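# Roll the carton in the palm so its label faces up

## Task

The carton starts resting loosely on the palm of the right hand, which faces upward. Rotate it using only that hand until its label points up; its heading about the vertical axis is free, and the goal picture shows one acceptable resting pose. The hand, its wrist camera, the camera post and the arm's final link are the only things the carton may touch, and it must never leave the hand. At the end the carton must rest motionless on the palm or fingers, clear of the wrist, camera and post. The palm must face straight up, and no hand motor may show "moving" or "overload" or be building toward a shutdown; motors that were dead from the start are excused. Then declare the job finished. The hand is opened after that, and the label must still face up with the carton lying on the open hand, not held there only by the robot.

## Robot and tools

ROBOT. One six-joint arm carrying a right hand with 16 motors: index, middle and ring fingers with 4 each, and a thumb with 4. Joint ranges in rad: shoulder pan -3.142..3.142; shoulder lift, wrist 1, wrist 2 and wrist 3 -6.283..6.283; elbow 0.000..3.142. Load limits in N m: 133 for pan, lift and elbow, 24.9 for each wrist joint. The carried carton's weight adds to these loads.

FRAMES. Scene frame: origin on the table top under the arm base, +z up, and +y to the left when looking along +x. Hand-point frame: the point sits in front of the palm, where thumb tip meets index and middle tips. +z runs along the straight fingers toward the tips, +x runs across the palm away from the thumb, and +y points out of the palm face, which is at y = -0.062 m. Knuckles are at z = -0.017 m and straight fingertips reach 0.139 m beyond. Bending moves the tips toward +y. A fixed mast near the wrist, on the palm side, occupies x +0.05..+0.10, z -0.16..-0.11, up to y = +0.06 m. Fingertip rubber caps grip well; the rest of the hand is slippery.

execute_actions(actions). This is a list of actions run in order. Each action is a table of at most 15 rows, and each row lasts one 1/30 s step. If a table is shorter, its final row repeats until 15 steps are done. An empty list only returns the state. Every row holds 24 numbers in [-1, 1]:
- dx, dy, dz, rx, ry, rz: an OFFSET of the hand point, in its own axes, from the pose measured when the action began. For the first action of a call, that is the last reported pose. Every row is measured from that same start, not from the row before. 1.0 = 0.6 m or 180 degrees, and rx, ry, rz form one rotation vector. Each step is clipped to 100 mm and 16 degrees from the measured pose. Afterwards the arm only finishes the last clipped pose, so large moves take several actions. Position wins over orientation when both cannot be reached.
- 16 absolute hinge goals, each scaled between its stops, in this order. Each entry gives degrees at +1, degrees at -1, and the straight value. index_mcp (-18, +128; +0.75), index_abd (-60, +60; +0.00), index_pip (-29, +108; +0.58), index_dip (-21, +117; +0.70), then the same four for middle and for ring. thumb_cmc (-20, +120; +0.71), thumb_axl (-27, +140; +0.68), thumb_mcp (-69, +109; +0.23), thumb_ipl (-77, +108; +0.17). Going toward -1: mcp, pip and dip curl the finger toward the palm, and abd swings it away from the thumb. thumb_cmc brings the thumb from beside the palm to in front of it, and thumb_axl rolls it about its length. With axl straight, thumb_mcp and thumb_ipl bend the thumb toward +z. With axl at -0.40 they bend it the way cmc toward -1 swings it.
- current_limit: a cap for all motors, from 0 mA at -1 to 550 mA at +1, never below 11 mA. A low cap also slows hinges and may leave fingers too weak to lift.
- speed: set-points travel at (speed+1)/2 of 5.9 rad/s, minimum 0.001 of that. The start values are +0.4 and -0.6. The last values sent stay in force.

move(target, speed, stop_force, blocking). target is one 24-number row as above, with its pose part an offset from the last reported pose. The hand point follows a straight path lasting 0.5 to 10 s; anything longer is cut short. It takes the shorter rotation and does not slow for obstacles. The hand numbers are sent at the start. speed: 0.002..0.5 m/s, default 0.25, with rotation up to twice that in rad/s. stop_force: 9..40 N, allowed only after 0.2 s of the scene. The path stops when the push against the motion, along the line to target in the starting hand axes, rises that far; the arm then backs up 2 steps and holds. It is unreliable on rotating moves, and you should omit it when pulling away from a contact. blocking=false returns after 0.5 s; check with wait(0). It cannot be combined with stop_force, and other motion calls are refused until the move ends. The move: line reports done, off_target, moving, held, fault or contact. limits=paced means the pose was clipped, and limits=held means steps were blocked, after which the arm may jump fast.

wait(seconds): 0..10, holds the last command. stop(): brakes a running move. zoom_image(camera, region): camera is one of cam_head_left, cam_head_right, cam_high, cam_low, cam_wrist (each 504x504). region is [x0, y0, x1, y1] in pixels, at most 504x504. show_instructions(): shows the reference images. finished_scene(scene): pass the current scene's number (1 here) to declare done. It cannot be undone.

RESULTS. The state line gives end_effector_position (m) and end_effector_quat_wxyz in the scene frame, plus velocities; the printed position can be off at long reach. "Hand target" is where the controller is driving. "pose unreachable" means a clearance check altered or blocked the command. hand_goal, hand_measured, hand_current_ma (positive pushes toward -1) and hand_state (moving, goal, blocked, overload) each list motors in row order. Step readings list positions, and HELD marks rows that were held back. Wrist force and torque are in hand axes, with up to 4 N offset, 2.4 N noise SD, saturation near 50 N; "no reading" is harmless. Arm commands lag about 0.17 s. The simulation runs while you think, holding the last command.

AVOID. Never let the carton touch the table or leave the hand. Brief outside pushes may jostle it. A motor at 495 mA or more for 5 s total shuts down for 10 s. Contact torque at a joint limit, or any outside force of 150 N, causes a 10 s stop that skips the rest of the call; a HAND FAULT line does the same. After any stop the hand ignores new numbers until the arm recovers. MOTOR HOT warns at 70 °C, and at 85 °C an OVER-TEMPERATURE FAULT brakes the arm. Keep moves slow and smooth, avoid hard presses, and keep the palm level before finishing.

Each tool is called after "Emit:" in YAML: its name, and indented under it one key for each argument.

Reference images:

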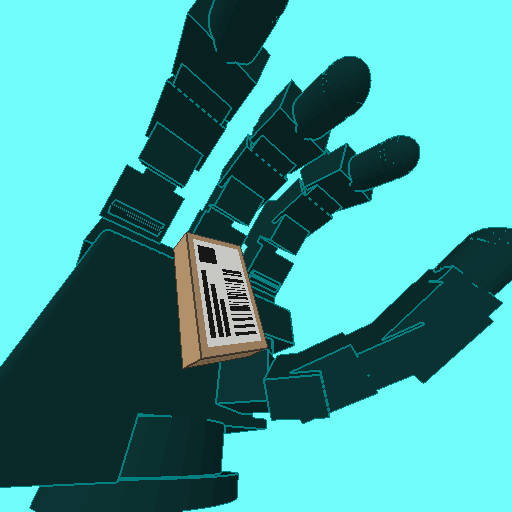

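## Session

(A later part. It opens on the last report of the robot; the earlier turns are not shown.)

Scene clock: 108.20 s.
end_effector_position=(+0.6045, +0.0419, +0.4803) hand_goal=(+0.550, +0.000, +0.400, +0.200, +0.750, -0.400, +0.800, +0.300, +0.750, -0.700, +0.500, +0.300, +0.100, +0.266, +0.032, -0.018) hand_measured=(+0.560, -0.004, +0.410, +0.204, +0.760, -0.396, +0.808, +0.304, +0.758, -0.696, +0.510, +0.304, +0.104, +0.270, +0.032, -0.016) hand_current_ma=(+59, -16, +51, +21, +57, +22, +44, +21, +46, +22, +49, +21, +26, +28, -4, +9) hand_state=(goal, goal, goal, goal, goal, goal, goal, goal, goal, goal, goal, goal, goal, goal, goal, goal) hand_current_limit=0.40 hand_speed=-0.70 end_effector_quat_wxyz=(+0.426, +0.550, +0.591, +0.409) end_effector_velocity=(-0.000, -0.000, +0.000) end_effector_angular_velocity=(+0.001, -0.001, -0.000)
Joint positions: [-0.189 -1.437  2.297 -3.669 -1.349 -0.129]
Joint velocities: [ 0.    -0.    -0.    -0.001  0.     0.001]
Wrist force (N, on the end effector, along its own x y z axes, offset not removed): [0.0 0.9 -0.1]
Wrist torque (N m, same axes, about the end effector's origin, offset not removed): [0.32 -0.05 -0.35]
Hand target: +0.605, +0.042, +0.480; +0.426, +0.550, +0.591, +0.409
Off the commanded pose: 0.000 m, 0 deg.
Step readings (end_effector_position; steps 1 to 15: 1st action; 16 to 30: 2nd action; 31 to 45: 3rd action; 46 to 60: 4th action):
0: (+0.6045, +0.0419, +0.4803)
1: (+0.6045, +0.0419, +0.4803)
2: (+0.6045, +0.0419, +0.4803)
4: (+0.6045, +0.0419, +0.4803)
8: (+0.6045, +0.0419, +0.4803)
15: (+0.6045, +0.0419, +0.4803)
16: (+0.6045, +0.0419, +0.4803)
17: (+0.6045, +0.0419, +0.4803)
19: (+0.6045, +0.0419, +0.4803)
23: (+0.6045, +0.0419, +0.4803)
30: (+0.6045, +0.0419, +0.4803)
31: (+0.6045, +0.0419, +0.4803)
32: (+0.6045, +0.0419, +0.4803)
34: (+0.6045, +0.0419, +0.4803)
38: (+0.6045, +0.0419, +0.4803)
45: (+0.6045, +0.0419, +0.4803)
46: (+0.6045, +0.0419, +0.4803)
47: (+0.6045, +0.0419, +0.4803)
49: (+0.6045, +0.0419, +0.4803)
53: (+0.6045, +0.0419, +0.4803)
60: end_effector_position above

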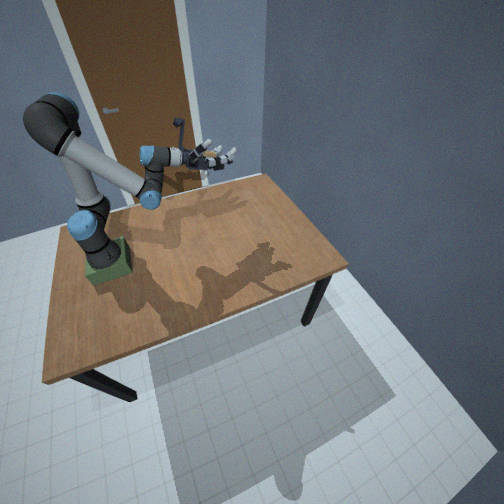

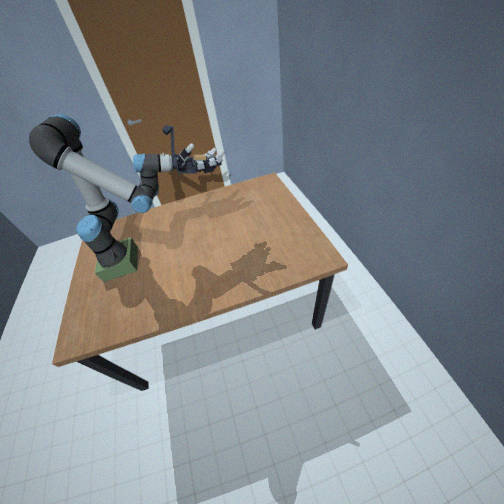

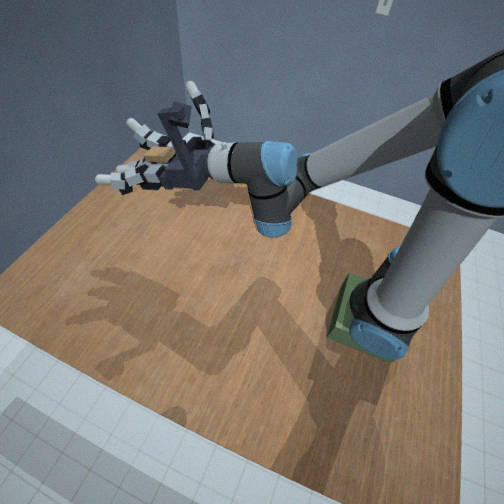

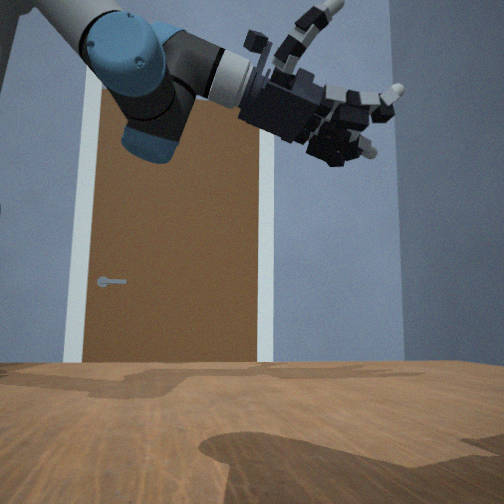

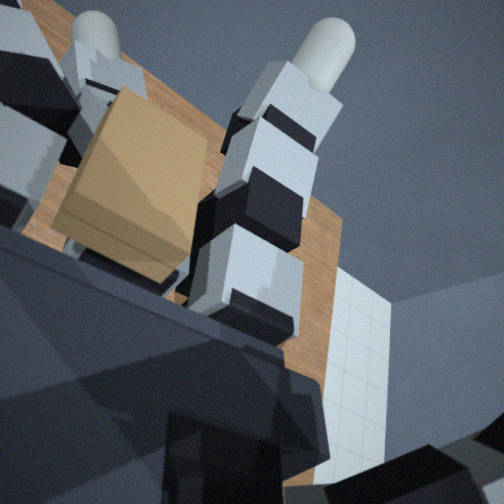

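Emit:
move:
  target: [0,0,0,0,0,0,0.35,0,0.4,0.2,0.45,-0.15,0.7,0.2,0.45,-0.4,0.5,0.3,0.1,0.266,0.032,-0.018,0.4,-0.8]

Scene clock: 112.20 s.
end_effector_position=(+0.6045, +0.0419, +0.4803) hand_goal=(+0.350, +0.000, +0.400, +0.200, +0.450, -0.150, +0.700, +0.200, +0.450, -0.400, +0.500, +0.300, +0.100, +0.266, +0.032, -0.018) hand_measured=(+0.374, -0.004, +0.410, +0.204, +0.482, -0.154, +0.710, +0.204, +0.474, -0.404, +0.510, +0.304, +0.104, +0.270, +0.032, -0.016) hand_current_ma=(+141, -16, +47, +19, +169, -17, +52, +21, +140, -16, +49, +21, +26, +28, -4, +9) hand_state=(blocked, goal, goal, goal, blocked, goal, goal, goal, blocked, goal, goal, goal, goal, goal, goal, goal) hand_current_limit=0.40 hand_speed=-0.80 end_effector_quat_wxyz=(+0.426, +0.550, +0.591, +0.409) end_effector_velocity=(-0.000, +0.000, +0.001) end_effector_angular_velocity=(+0.001, -0.001, +0.001)
Joint positions: [-0.189 -1.437  2.297 -3.669 -1.349 -0.129]
Joint velocities: [ 0.001 -0.001 -0.    -0.001  0.     0.001]
Wrist force (N, on the end effector, along its own x y z axes, offset not removed): [0.1 0.1 -0.7]
Wrist torque (N m, same axes, about the end effector's origin, offset not removed): [0.19 0.02 -0.23]
Hand target: +0.605, +0.042, +0.480; +0.426, +0.550, +0.591, +0.409
Off the commanded pose: 0.000 m, 0 deg.
move: done

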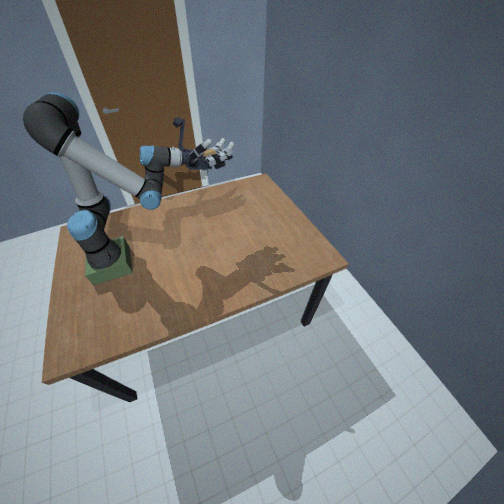

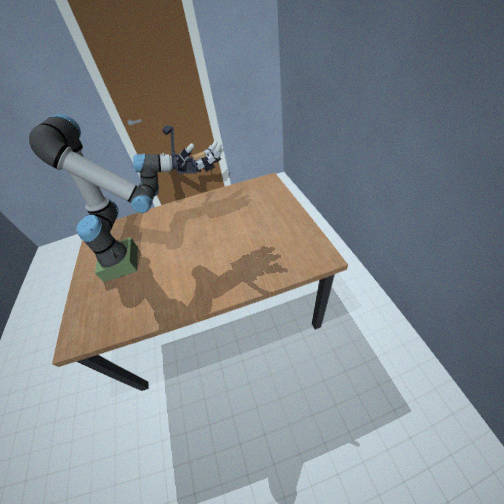

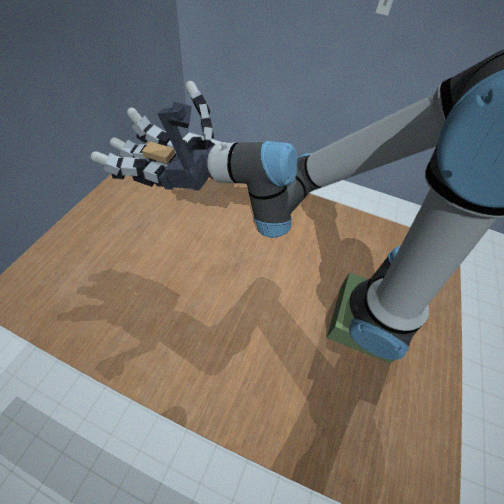

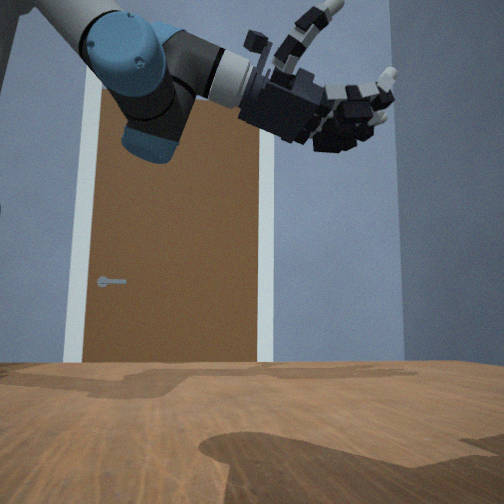

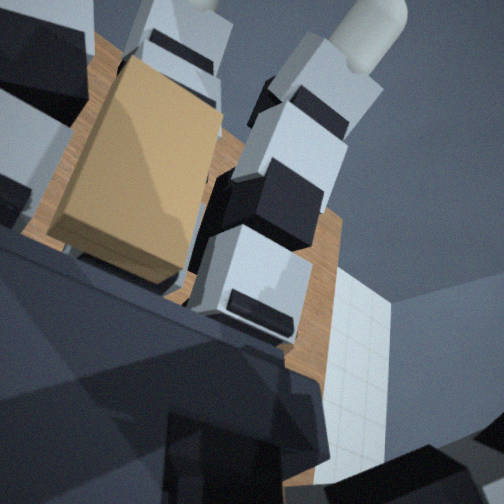

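The carton now lies fully on the middle finger. Next I close the knuckles while adding forward tilt.

Emit:
move:
  target: [0,0,0,0.12,0,0,-0.3,0,0.5,0.4,-0.25,0,0.7,0.4,-0.3,0,0.5,0.4,0.3,0.266,0.032,-0.018,0.4,-0.8]
  speed: 0.15

Emit:
zoom_image:
  camera: "cam_head_left"
  region: [175,120,245,190]

Scene clock: 120.77 s.
end_effector_position=(+0.6046, +0.0419, +0.4803) hand_goal=(-0.300, +0.000, +0.500, +0.400, -0.250, +0.000, +0.700, +0.400, -0.300, +0.000, +0.500, +0.400, +0.300, +0.266, +0.032, -0.018) hand_measured=(-0.278, -0.004, +0.500, +0.398, -0.128, +0.004, +0.712, +0.398, -0.278, -0.004, +0.508, +0.398, +0.306, +0.270, +0.032, -0.016) hand_current_ma=(+124, -16, +2, -13, +385, +14, +57, -12, +124, -17, +45, -13, +31, +28, -4, +9) hand_state=(blocked, goal, goal, goal, blocked, goal, goal, goal, blocked, goal, goal, goal, goal, goal, goal, goal) hand_current_limit=0.40 hand_speed=-0.80 end_effector_quat_wxyz=(+0.315, +0.620, +0.657, +0.291) end_effector_velocity=(-0.000, +0.001, -0.000) end_effector_angular_velocity=(+0.002, +0.002, +0.001)
Joint positions: [-0.167 -1.682  2.186 -2.937 -1.43  -0.187]
Joint velocities: [ 0.001 -0.001  0.     0.003  0.001  0.001]
Wrist force (N, on the end effector, along its own x y z axes, offset not removed): [-0.1 -0.5 -1.6]
Wrist torque (N m, same axes, about the end effector's origin, offset not removed): [0.28 0.01 -0.27]
Hand target: +0.605, +0.042, +0.480; +0.315, +0.620, +0.657, +0.291
Off the commanded pose: 0.000 m, 0 deg.
move: done

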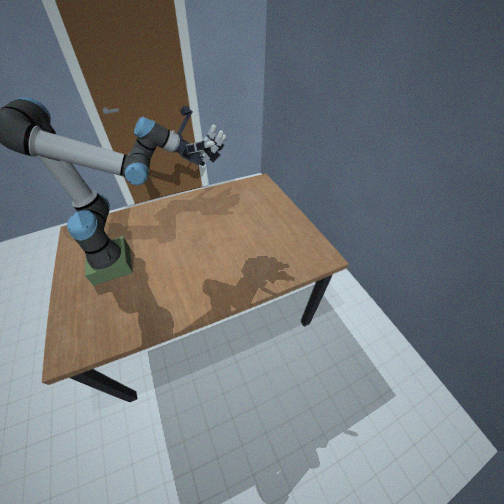

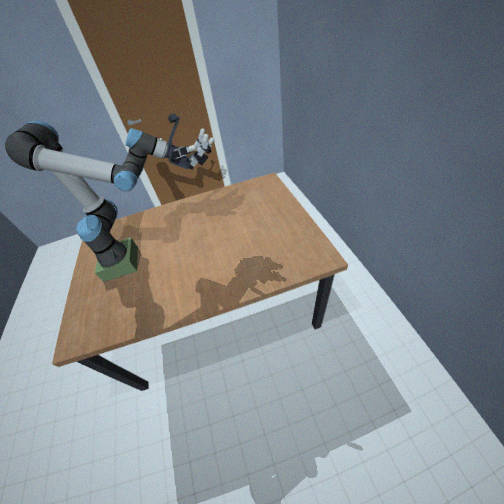

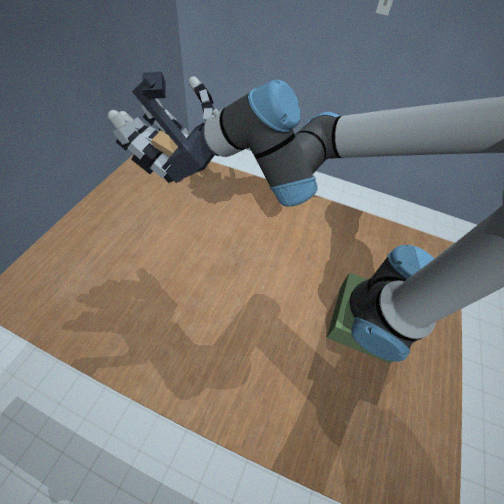

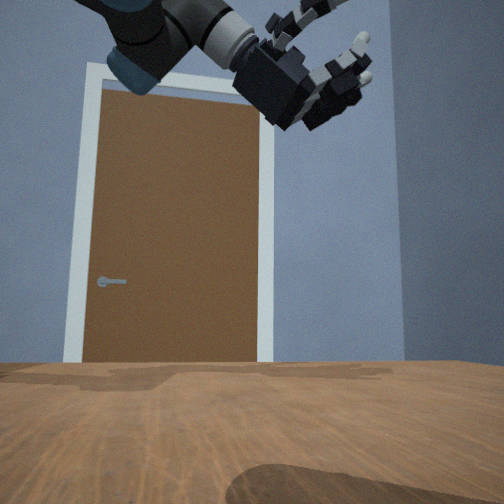

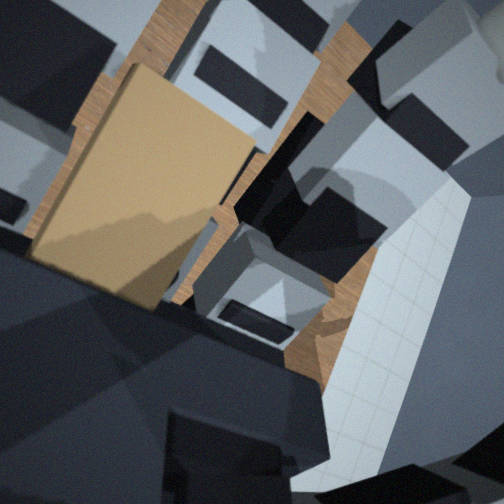

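Region (175, 120, 245, 190) of cam_head_left's 504x504 image, scaled by 7.200, with more detail than that image has.

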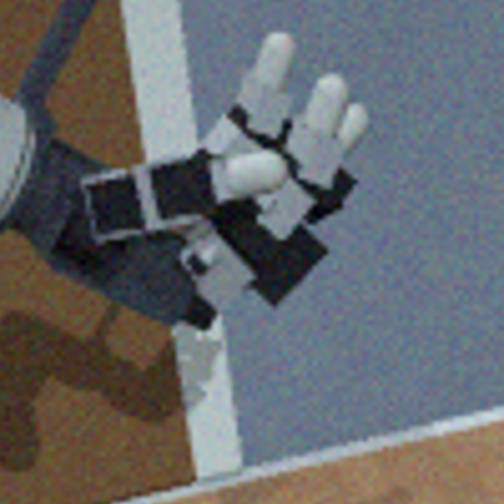

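Emit:
execute_actions:
  actions:
    - [[0,0,0,0,0,0,-0.3,0,0.5,0.4,-0.1,0,0.85,0.4,-0.1,-0.7,0.5,0.4,0.3,0.266,0.032,-0.018,0.4,-0.5]]
    - [[0,0,0,0,0,0,-0.3,0,0.5,0.4,-0.1,-0.4,0.85,0.4,-0.1,-0.7,0.5,0.4,0.3,0.266,0.032,-0.018,0.4,-0.7]]
    - [[0,0,0,0,0,0,-0.3,0,0.5,0.4,-0.25,-0.4,0.85,0.4,-0.2,-0.7,0.5,0.4,0.3,0.266,0.032,-0.018,0.4,-0.7]]
    - [[0,0,0,0,0,0,-0.3,0,0.5,0.4,-0.25,-0.4,0.85,0.4,-0.2,-0.7,0.5,0.4,0.3,0.266,0.032,-0.018,0.4,-0.7]]

Scene clock: 128.33 s.
end_effector_position=(+0.6046, +0.0419, +0.4804) hand_goal=(-0.300, +0.000, +0.500, +0.400, -0.250, -0.400, +0.850, +0.400, -0.200, -0.700, +0.500, +0.400, +0.300, +0.266, +0.032, -0.018) hand_measured=(-0.278, -0.004, +0.500, +0.398, -0.064, -0.282, +0.872, +0.398, -0.178, -0.700, +0.508, +0.398, +0.306, +0.270, +0.032, -0.016) hand_current_ma=(+124, -16, +2, -13, +385, +385, +115, -12, +121, +5, +41, -13, +31, +28, -4, +9) hand_state=(blocked, goal, goal, goal, blocked, blocked, blocked, goal, blocked, goal, goal, goal, goal, goal, goal, goal) hand_current_limit=0.40 hand_speed=-0.70 end_effector_quat_wxyz=(+0.315, +0.620, +0.657, +0.291) end_effector_velocity=(-0.000, +0.001, +0.000) end_effector_angular_velocity=(-0.001, -0.001, +0.001)
Joint positions: [-0.167 -1.682  2.186 -2.937 -1.43  -0.187]
Joint velocities: [ 0.001 -0.     0.    -0.001 -0.    -0.   ]
Wrist force (N, on the end effector, along its own x y z axes, offset not removed): [0.8 0.6 0.3]
Wrist torque (N m, same axes, about the end effector's origin, offset not removed): [0.24 -0.12 -0.17]
Hand target: +0.605, +0.042, +0.480; +0.315, +0.620, +0.657, +0.291
Off the commanded pose: 0.000 m, 0 deg.
Step readings (end_effector_position; steps 1 to 15: 1st action; 16 to 30: 2nd action; 31 to 45: 3rd action; 46 to 60: 4th action):
0: (+0.6046, +0.0419, +0.4803)
1: (+0.6046, +0.0419, +0.4803)
2: (+0.6046, +0.0419, +0.4803)
4: (+0.6046, +0.0419, +0.4803)
8: (+0.6046, +0.0419, +0.4803)
15: (+0.6046, +0.0419, +0.4804)
16: (+0.6046, +0.0419, +0.4804)
17: (+0.6046, +0.0419, +0.4804)
19: (+0.6046, +0.0419, +0.4804)
23: (+0.6046, +0.0419, +0.4804)
30: (+0.6046, +0.0419, +0.4804)
31: (+0.6046, +0.0419, +0.4804)
32: (+0.6046, +0.0419, +0.4804)
34: (+0.6046, +0.0419, +0.4804)
38: (+0.6046, +0.0419, +0.4804)
45: (+0.6046, +0.0419, +0.4804)
46: (+0.6046, +0.0419, +0.4804)
47: (+0.6046, +0.0419, +0.4804)
49: (+0.6046, +0.0419, +0.4804)
53: (+0.6046, +0.0419, +0.4804)
60: end_effector_position above

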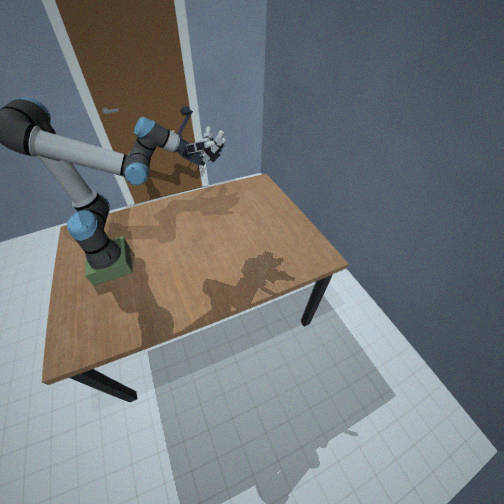

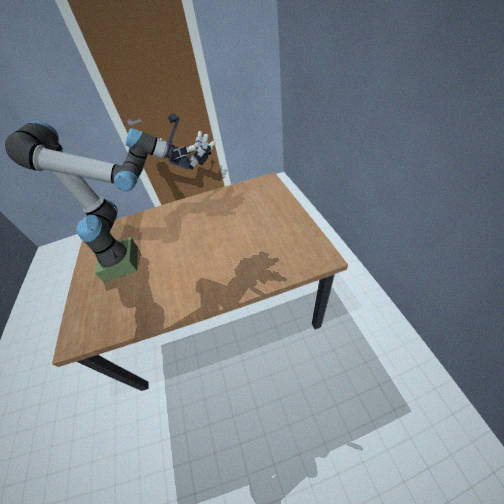

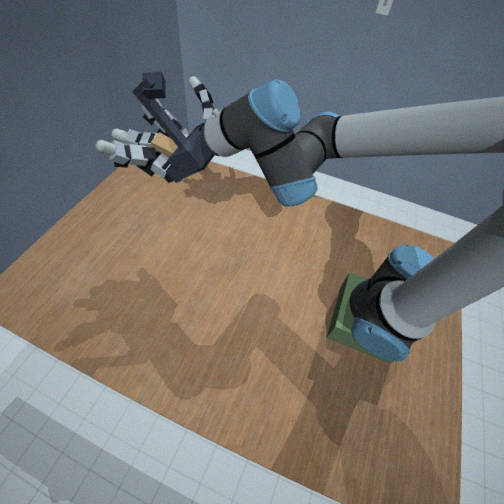

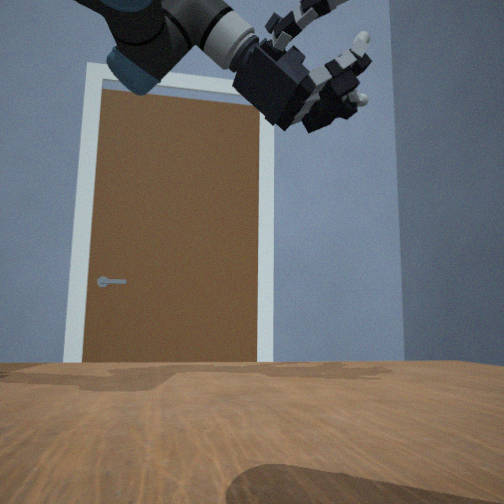

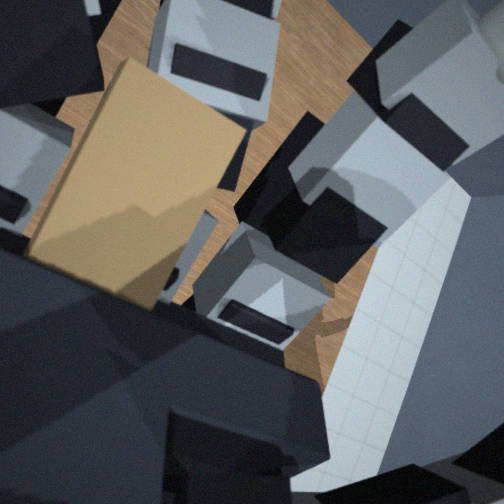

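Emit:
move:
  target: [0,0,0,0,0,0,0.15,0,0.5,0.0,0.3,-0.2,0.75,-0.5,0.2,-0.5,0.5,0.0,0.3,0.266,0.032,-0.018,0.4,-0.8]

Scene clock: 136.33 s.
end_effector_position=(+0.6046, +0.0419, +0.4804) hand_goal=(+0.150, +0.000, +0.500, +0.000, +0.300, -0.200, +0.750, -0.500, +0.200, -0.500, +0.500, +0.000, +0.300, +0.266, +0.032, -0.018) hand_measured=(+0.158, -0.004, +0.500, +0.004, +0.310, -0.202, +0.760, -0.496, +0.208, -0.504, +0.508, +0.004, +0.306, +0.270, +0.032, -0.016) hand_current_ma=(+51, -16, +2, +19, +58, -11, +49, +19, +48, -16, +41, +21, +31, +28, -4, +9) hand_state=(goal, goal, goal, goal, goal, goal, goal, goal, goal, goal, goal, goal, goal, goal, goal, goal) hand_current_limit=0.40 hand_speed=-0.80 end_effector_quat_wxyz=(+0.315, +0.620, +0.657, +0.291) end_effector_velocity=(+0.001, -0.001, -0.001) end_effector_angular_velocity=(+0.001, +0.002, -0.001)
Joint positions: [-0.167 -1.682  2.186 -2.937 -1.43  -0.187]
Joint velocities: [-0.001  0.002 -0.     0.     0.001  0.001]
Wrist force (N, on the end effector, along its own x y z axes, offset not removed): [-0.8 0.4 -0.8]
Wrist torque (N m, same axes, about the end effector's origin, offset not removed): [0.23 0.08 -0.31]
Hand target: +0.605, +0.042, +0.480; +0.315, +0.620, +0.657, +0.291
Off the commanded pose: 0.000 m, 0 deg.
move: done

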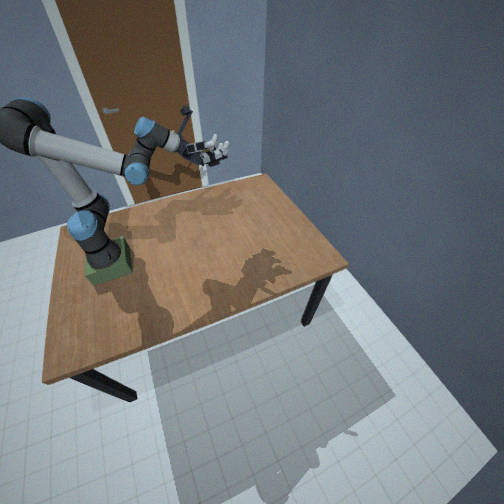

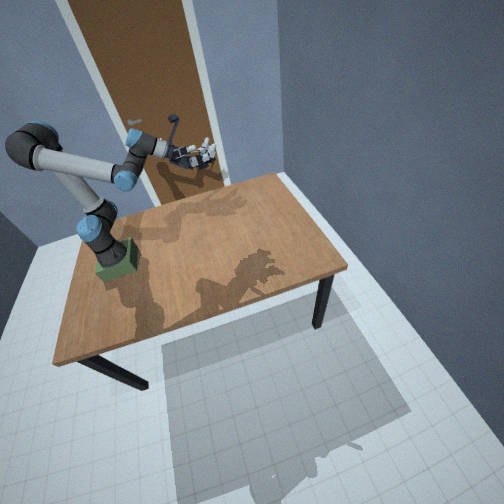

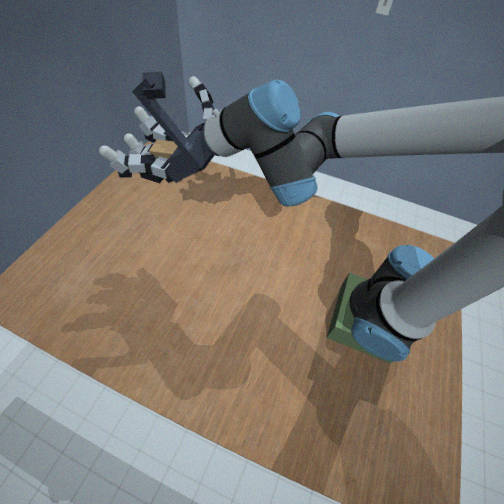

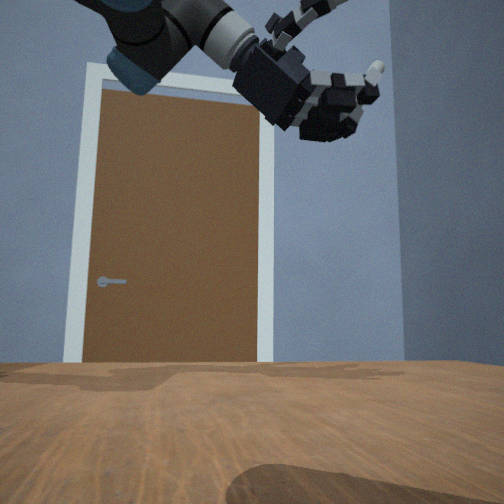

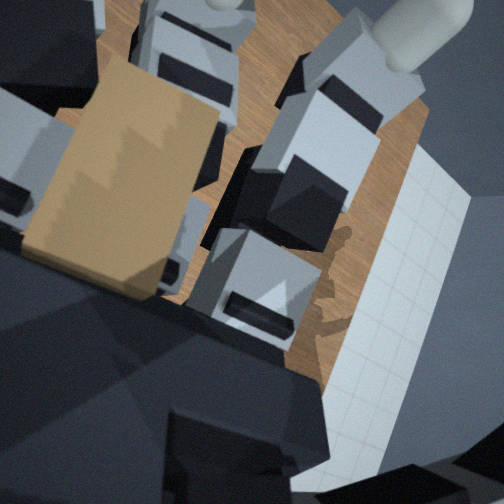

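Emit:
move:
  target: [0,0,0,0.09,0,0,0.15,0,0.5,0.0,0.3,-0.3,0.75,-0.6,0.35,-0.55,0.4,-0.2,0.3,0.266,0.032,-0.018,0.4,-0.8]
  speed: 0.12

Scene clock: 141.13 s.
end_effector_position=(+0.6047, +0.0419, +0.4804) hand_goal=(+0.150, +0.000, +0.500, +0.000, +0.300, -0.300, +0.750, -0.600, +0.350, -0.550, +0.400, -0.200, +0.300, +0.266, +0.032, -0.018) hand_measured=(+0.158, -0.004, +0.500, +0.004, +0.310, -0.296, +0.758, -0.596, +0.358, -0.548, +0.410, -0.196, +0.306, +0.270, +0.032, -0.016) hand_current_ma=(+51, -16, +2, +19, +58, +16, +45, +18, +44, +14, +51, +20, +31, +28, -6, +9) hand_state=(goal, goal, goal, goal, goal, goal, goal, goal, goal, goal, goal, goal, goal, goal, goal, goal) hand_current_limit=0.40 hand_speed=-0.80 end_effector_quat_wxyz=(+0.225, +0.658, +0.691, +0.196) end_effector_velocity=(+0.000, +0.001, -0.001) end_effector_angular_velocity=(+0.002, +0.011, -0.001)
Joint positions: [-0.14  -1.725  1.998 -2.43  -1.501 -0.196]
Joint velocities: [ 0.002  0.002 -0.008  0.017 -0.001  0.003]
Wrist force (N, on the end effector, along its own x y z axes, offset not removed): [-0.4 -0.1 -0.1]
Wrist torque (N m, same axes, about the end effector's origin, offset not removed): [0.12 0.00 -0.24]
Hand target: +0.605, +0.042, +0.480; +0.225, +0.658, +0.691, +0.196
Off the commanded pose: 0.000 m, 0 deg.
move: done

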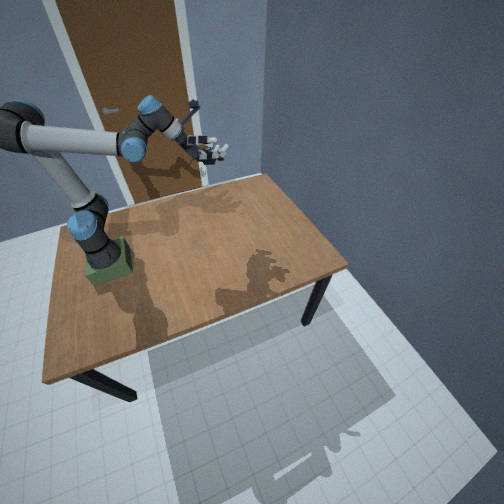

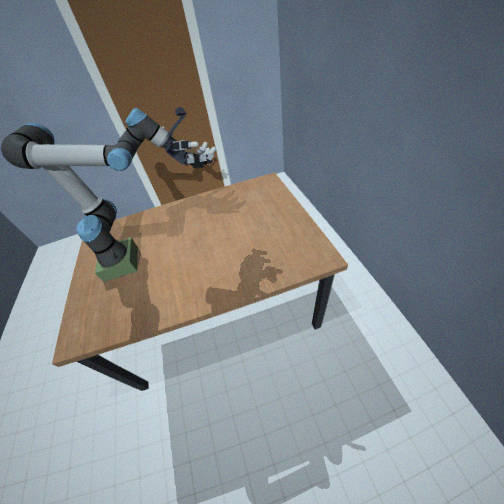

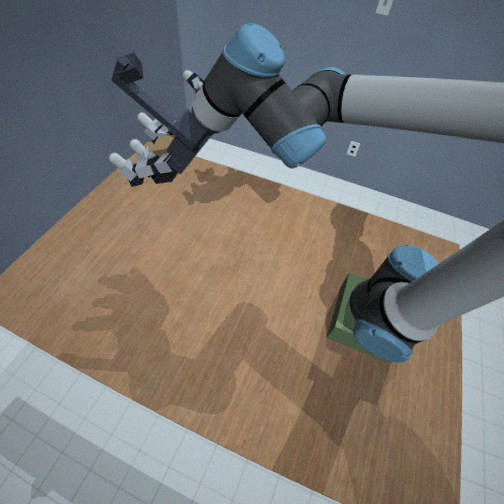

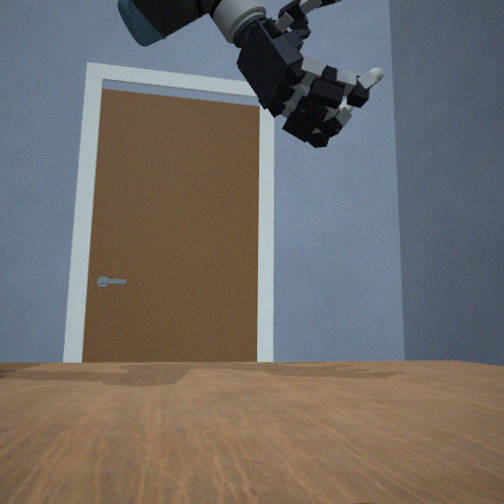

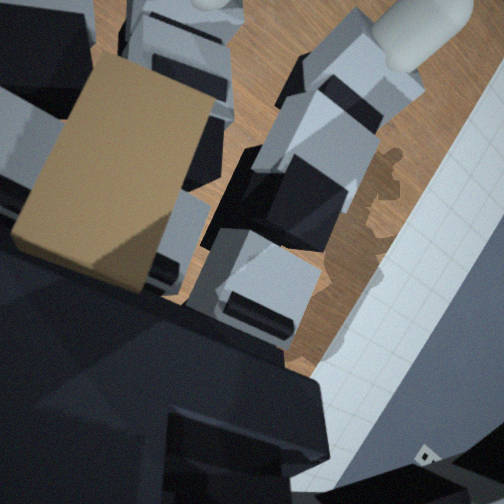

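Emit:
move:
  target: [0,0,0,0.03,0,0,0.15,0,0.5,0.0,0.3,-0.05,0.75,-0.6,0.33,-0.1,0.75,-0.6,0.3,0.266,0.032,-0.018,0.4,-0.85]
  speed: 0.06

Scene clock: 145.37 s.
end_effector_position=(+0.6047, +0.0419, +0.4804) hand_goal=(+0.150, +0.000, +0.500, +0.000, +0.300, -0.050, +0.750, -0.600, +0.330, -0.100, +0.750, -0.600, +0.300, +0.266, +0.032, -0.018) hand_measured=(+0.158, -0.004, +0.500, +0.004, +0.310, -0.054, +0.758, -0.596, +0.350, -0.102, +0.750, -0.596, +0.306, +0.270, +0.030, -0.016) hand_current_ma=(+51, -16, +2, +19, +58, -15, +44, +18, +117, -14, -3, +21, +31, +28, -9, +8) hand_state=(goal, goal, goal, goal, goal, goal, goal, goal, blocked, goal, goal, goal, goal, goal, goal, goal) hand_current_limit=0.40 hand_speed=-0.85 end_effector_quat_wxyz=(+0.194, +0.668, +0.699, +0.164) end_effector_velocity=(+0.000, -0.000, +0.000) end_effector_angular_velocity=(+0.000, -0.000, -0.001)
Joint positions: [-0.131 -1.715  1.921 -2.272 -1.524 -0.193]
Joint velocities: [ 0.     0.001 -0.    -0.001 -0.     0.001]
Wrist force (N, on the end effector, along its own x y z axes, offset not removed): [-0.4 -0.6 -1.3]
Wrist torque (N m, same axes, about the end effector's origin, offset not removed): [0.30 -0.04 -0.23]
Hand target: +0.605, +0.042, +0.480; +0.194, +0.668, +0.699, +0.163
Off the commanded pose: 0.000 m, 0 deg.
move: done

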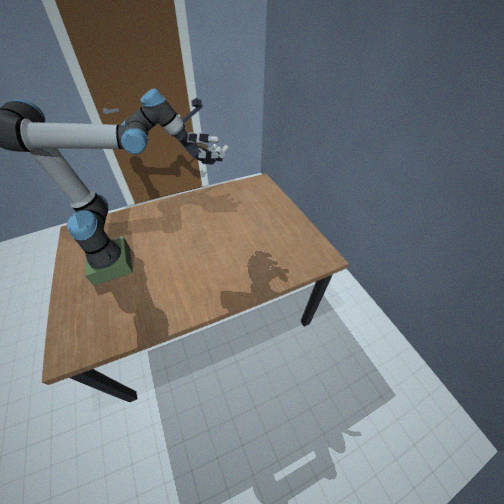

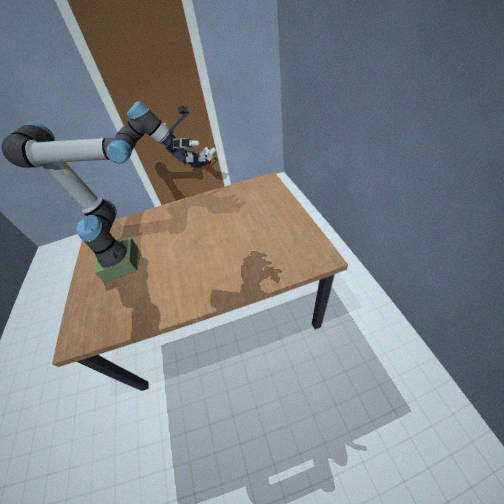

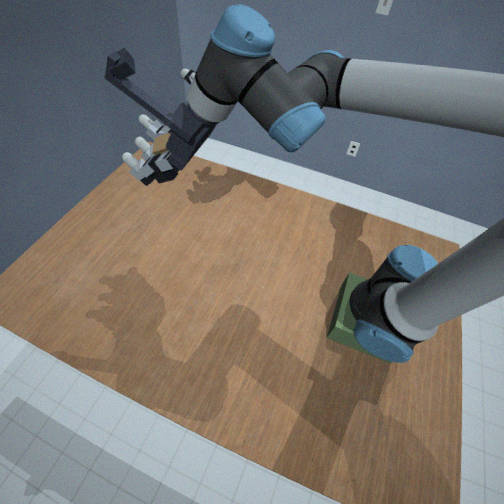

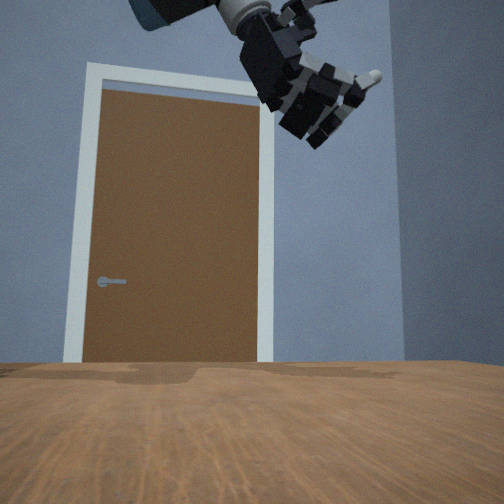

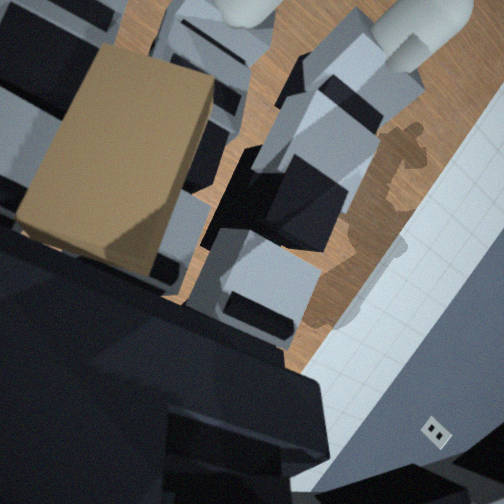

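Emit:
execute_actions:
  actions:
    - [[0,0,0,0,0,0,0.15,0,0.5,0,0.33,-0.1,0.75,-0.6,0.4,-0.35,0.75,-0.6,0.3,0.266,0.032,-0.018,0.4,-0.7]]
    - [[0,0,0,0,0,0,0.15,0,0.5,0,0.33,-0.1,0.75,-0.6,0.4,-0.35,0.75,-0.6,0.3,0.266,0.032,-0.018,0.4,-0.7]]
    - [[0,0,0,0,0,0,0.15,0,0.5,0,0.33,0,0.75,-0.6,0.4,-0.05,0.75,-0.6,0.3,0.266,0.032,-0.018,0.4,-0.7]]
    - [[0,0,0,0,0,0,0.15,0,0.5,0,0.33,0,0.75,-0.6,0.4,-0.05,0.75,-0.6,0.3,0.266,0.032,-0.018,0.4,-0.7]]

Scene clock: 150.27 s.
end_effector_position=(+0.6047, +0.0419, +0.4804) hand_goal=(+0.150, +0.000, +0.500, +0.000, +0.330, +0.000, +0.750, -0.600, +0.400, -0.050, +0.750, -0.600, +0.300, +0.266, +0.032, -0.018) hand_measured=(+0.158, -0.004, +0.500, +0.004, +0.340, -0.004, +0.758, -0.596, +0.406, -0.054, +0.750, -0.596, +0.306, +0.270, +0.030, -0.016) hand_current_ma=(+51, -16, +2, +19, +49, -15, +42, +18, +34, -15, -3, +21, +31, +28, -9, +8) hand_state=(goal, goal, goal, goal, goal, goal, goal, goal, goal, goal, goal, goal, goal, goal, goal, goal) hand_current_limit=0.40 hand_speed=-0.70 end_effector_quat_wxyz=(+0.194, +0.668, +0.699, +0.163) end_effector_velocity=(+0.000, +0.001, -0.001) end_effector_angular_velocity=(+0.001, +0.001, +0.002)
Joint positions: [-0.131 -1.715  1.921 -2.272 -1.524 -0.193]
Joint velocities: [ 0.     0.001  0.    -0.     0.001 -0.001]
Wrist force (N, on the end effector, along its own x y z axes, offset not removed): [0.0 -0.7 -1.6]
Wrist torque (N m, same axes, about the end effector's origin, offset not removed): [0.30 0.05 -0.16]
Hand target: +0.605, +0.042, +0.480; +0.194, +0.668, +0.699, +0.163
Off the commanded pose: 0.000 m, 0 deg.
Step readings (end_effector_position; steps 1 to 15: 1st action; 16 to 30: 2nd action; 31 to 45: 3rd action; 46 to 60: 4th action):
0: (+0.6047, +0.0419, +0.4804)
1: (+0.6047, +0.0419, +0.4804)
2: (+0.6047, +0.0419, +0.4804)
4: (+0.6047, +0.0419, +0.4804)
8: (+0.6047, +0.0419, +0.4804)
15: (+0.6047, +0.0419, +0.4804)
16: (+0.6047, +0.0419, +0.4804)
17: (+0.6047, +0.0419, +0.4804)
19: (+0.6047, +0.0419, +0.4804)
23: (+0.6047, +0.0419, +0.4804)
30: (+0.6047, +0.0419, +0.4804)
31: (+0.6047, +0.0419, +0.4804)
32: (+0.6047, +0.0419, +0.4804)
34: (+0.6047, +0.0419, +0.4804)
38: (+0.6047, +0.0419, +0.4804)
45: (+0.6047, +0.0419, +0.4804)
46: (+0.6047, +0.0419, +0.4804)
47: (+0.6047, +0.0419, +0.4804)
49: (+0.6047, +0.0419, +0.4804)
53: (+0.6047, +0.0419, +0.4804)
60: end_effector_position above

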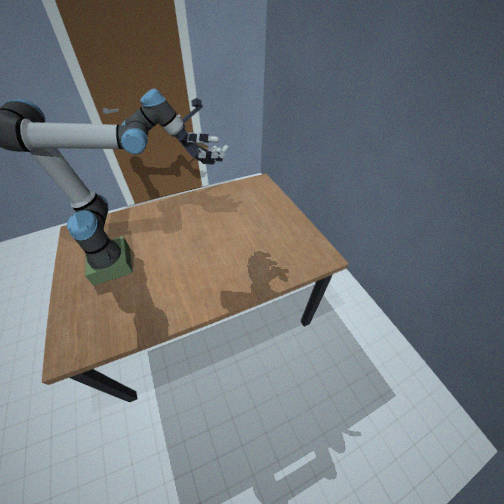

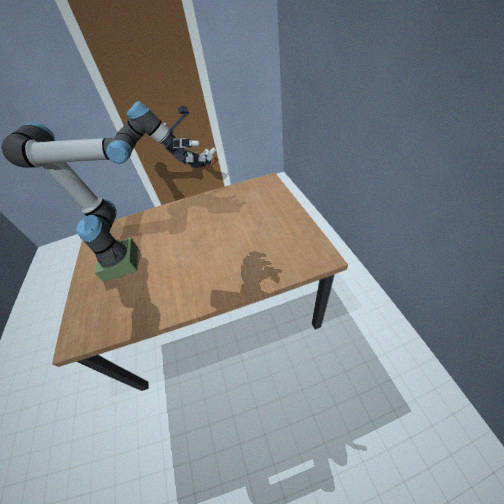

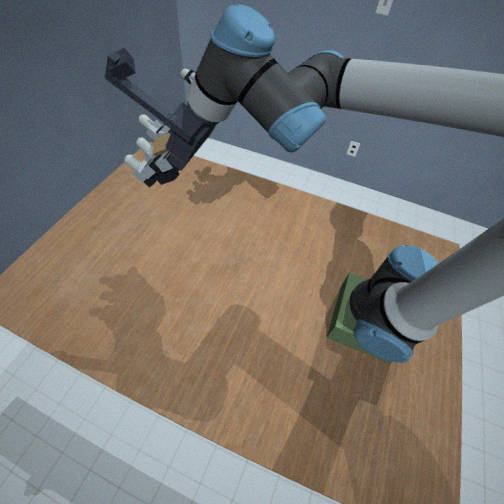

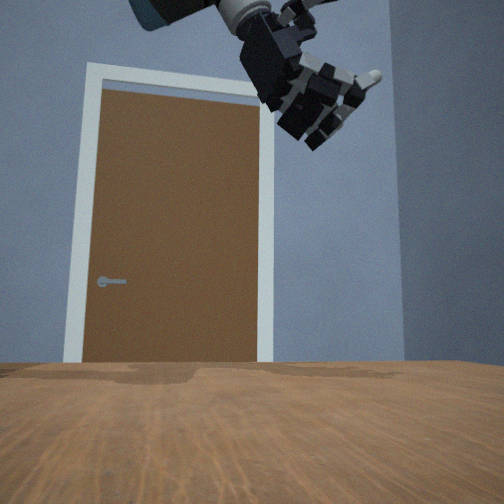

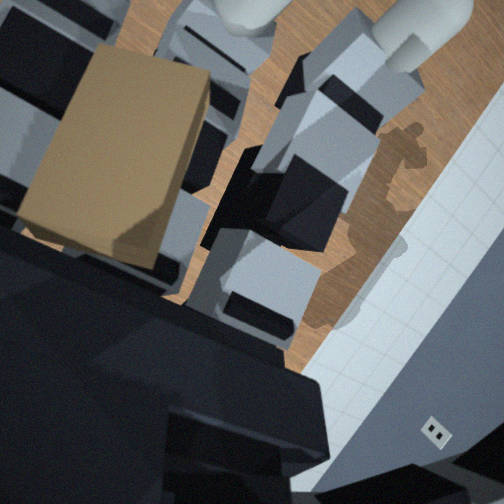

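Emit:
move:
  target: [0,0,0,0.03,0,0,-0.45,0,0.5,0.2,-0.4,0,0.75,-0.3,-0.4,0,0.75,-0.3,0.3,0.266,0.032,-0.018,0.4,-0.8]
  speed: 0.06

Scene clock: 154.20 s.
end_effector_position=(+0.6047, +0.0418, +0.4804) hand_goal=(-0.450, +0.000, +0.500, +0.200, -0.400, +0.000, +0.750, -0.300, -0.400, +0.000, +0.750, -0.300, +0.300, +0.266, +0.032, -0.018) hand_measured=(-0.426, -0.004, +0.500, +0.198, -0.024, +0.020, +0.766, -0.302, -0.012, -0.010, +0.756, -0.302, +0.306, +0.270, +0.030, -0.016) hand_current_ma=(+138, -16, +3, -13, +385, +91, +80, -13, +385, -46, +26, -13, +31, +28, -11, +8) hand_state=(blocked, goal, goal, goal, blocked, blocked, goal, goal, blocked, goal, goal, goal, goal, goal, goal, goal) hand_current_limit=0.40 hand_speed=-0.80 end_effector_quat_wxyz=(+0.162, +0.677, +0.706, +0.130) end_effector_velocity=(+0.000, -0.000, +0.000) end_effector_angular_velocity=(-0.000, -0.001, -0.002)
Joint positions: [-0.122 -1.694  1.839 -2.118 -1.546 -0.188]
Joint velocities: [ 0.    -0.    -0.    -0.001 -0.001  0.001]
Wrist force (N, on the end effector, along its own x y z axes, offset not removed): [-1.5 -0.4 0.6]
Wrist torque (N m, same axes, about the end effector's origin, offset not removed): [0.17 0.21 -0.30]
Hand target: +0.605, +0.042, +0.480; +0.162, +0.677, +0.706, +0.130
Off the commanded pose: 0.000 m, 0 deg.
move: done

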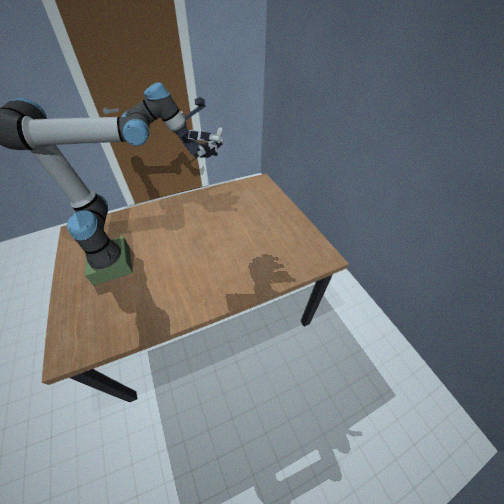

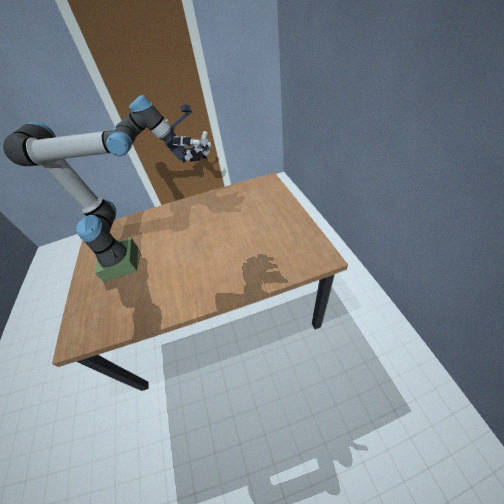

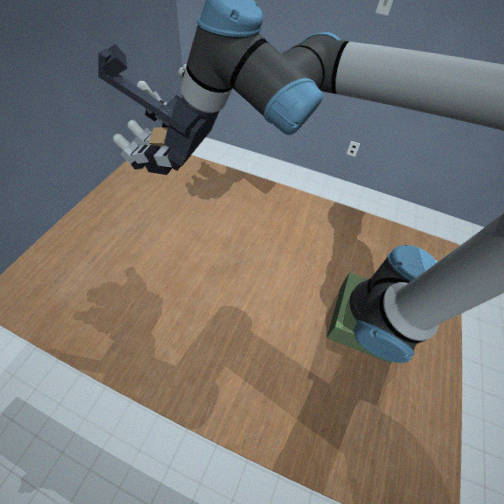

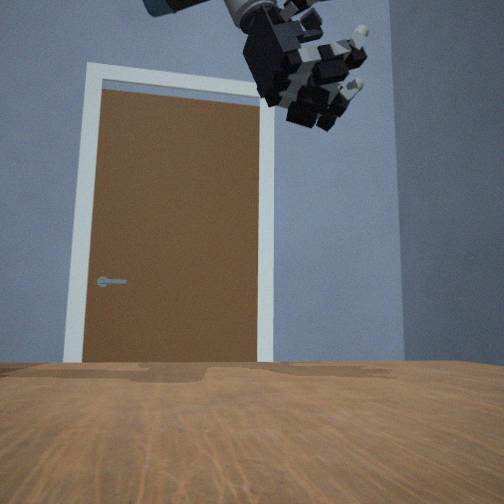

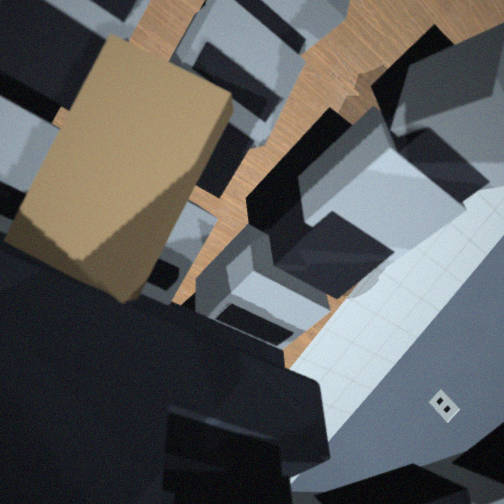

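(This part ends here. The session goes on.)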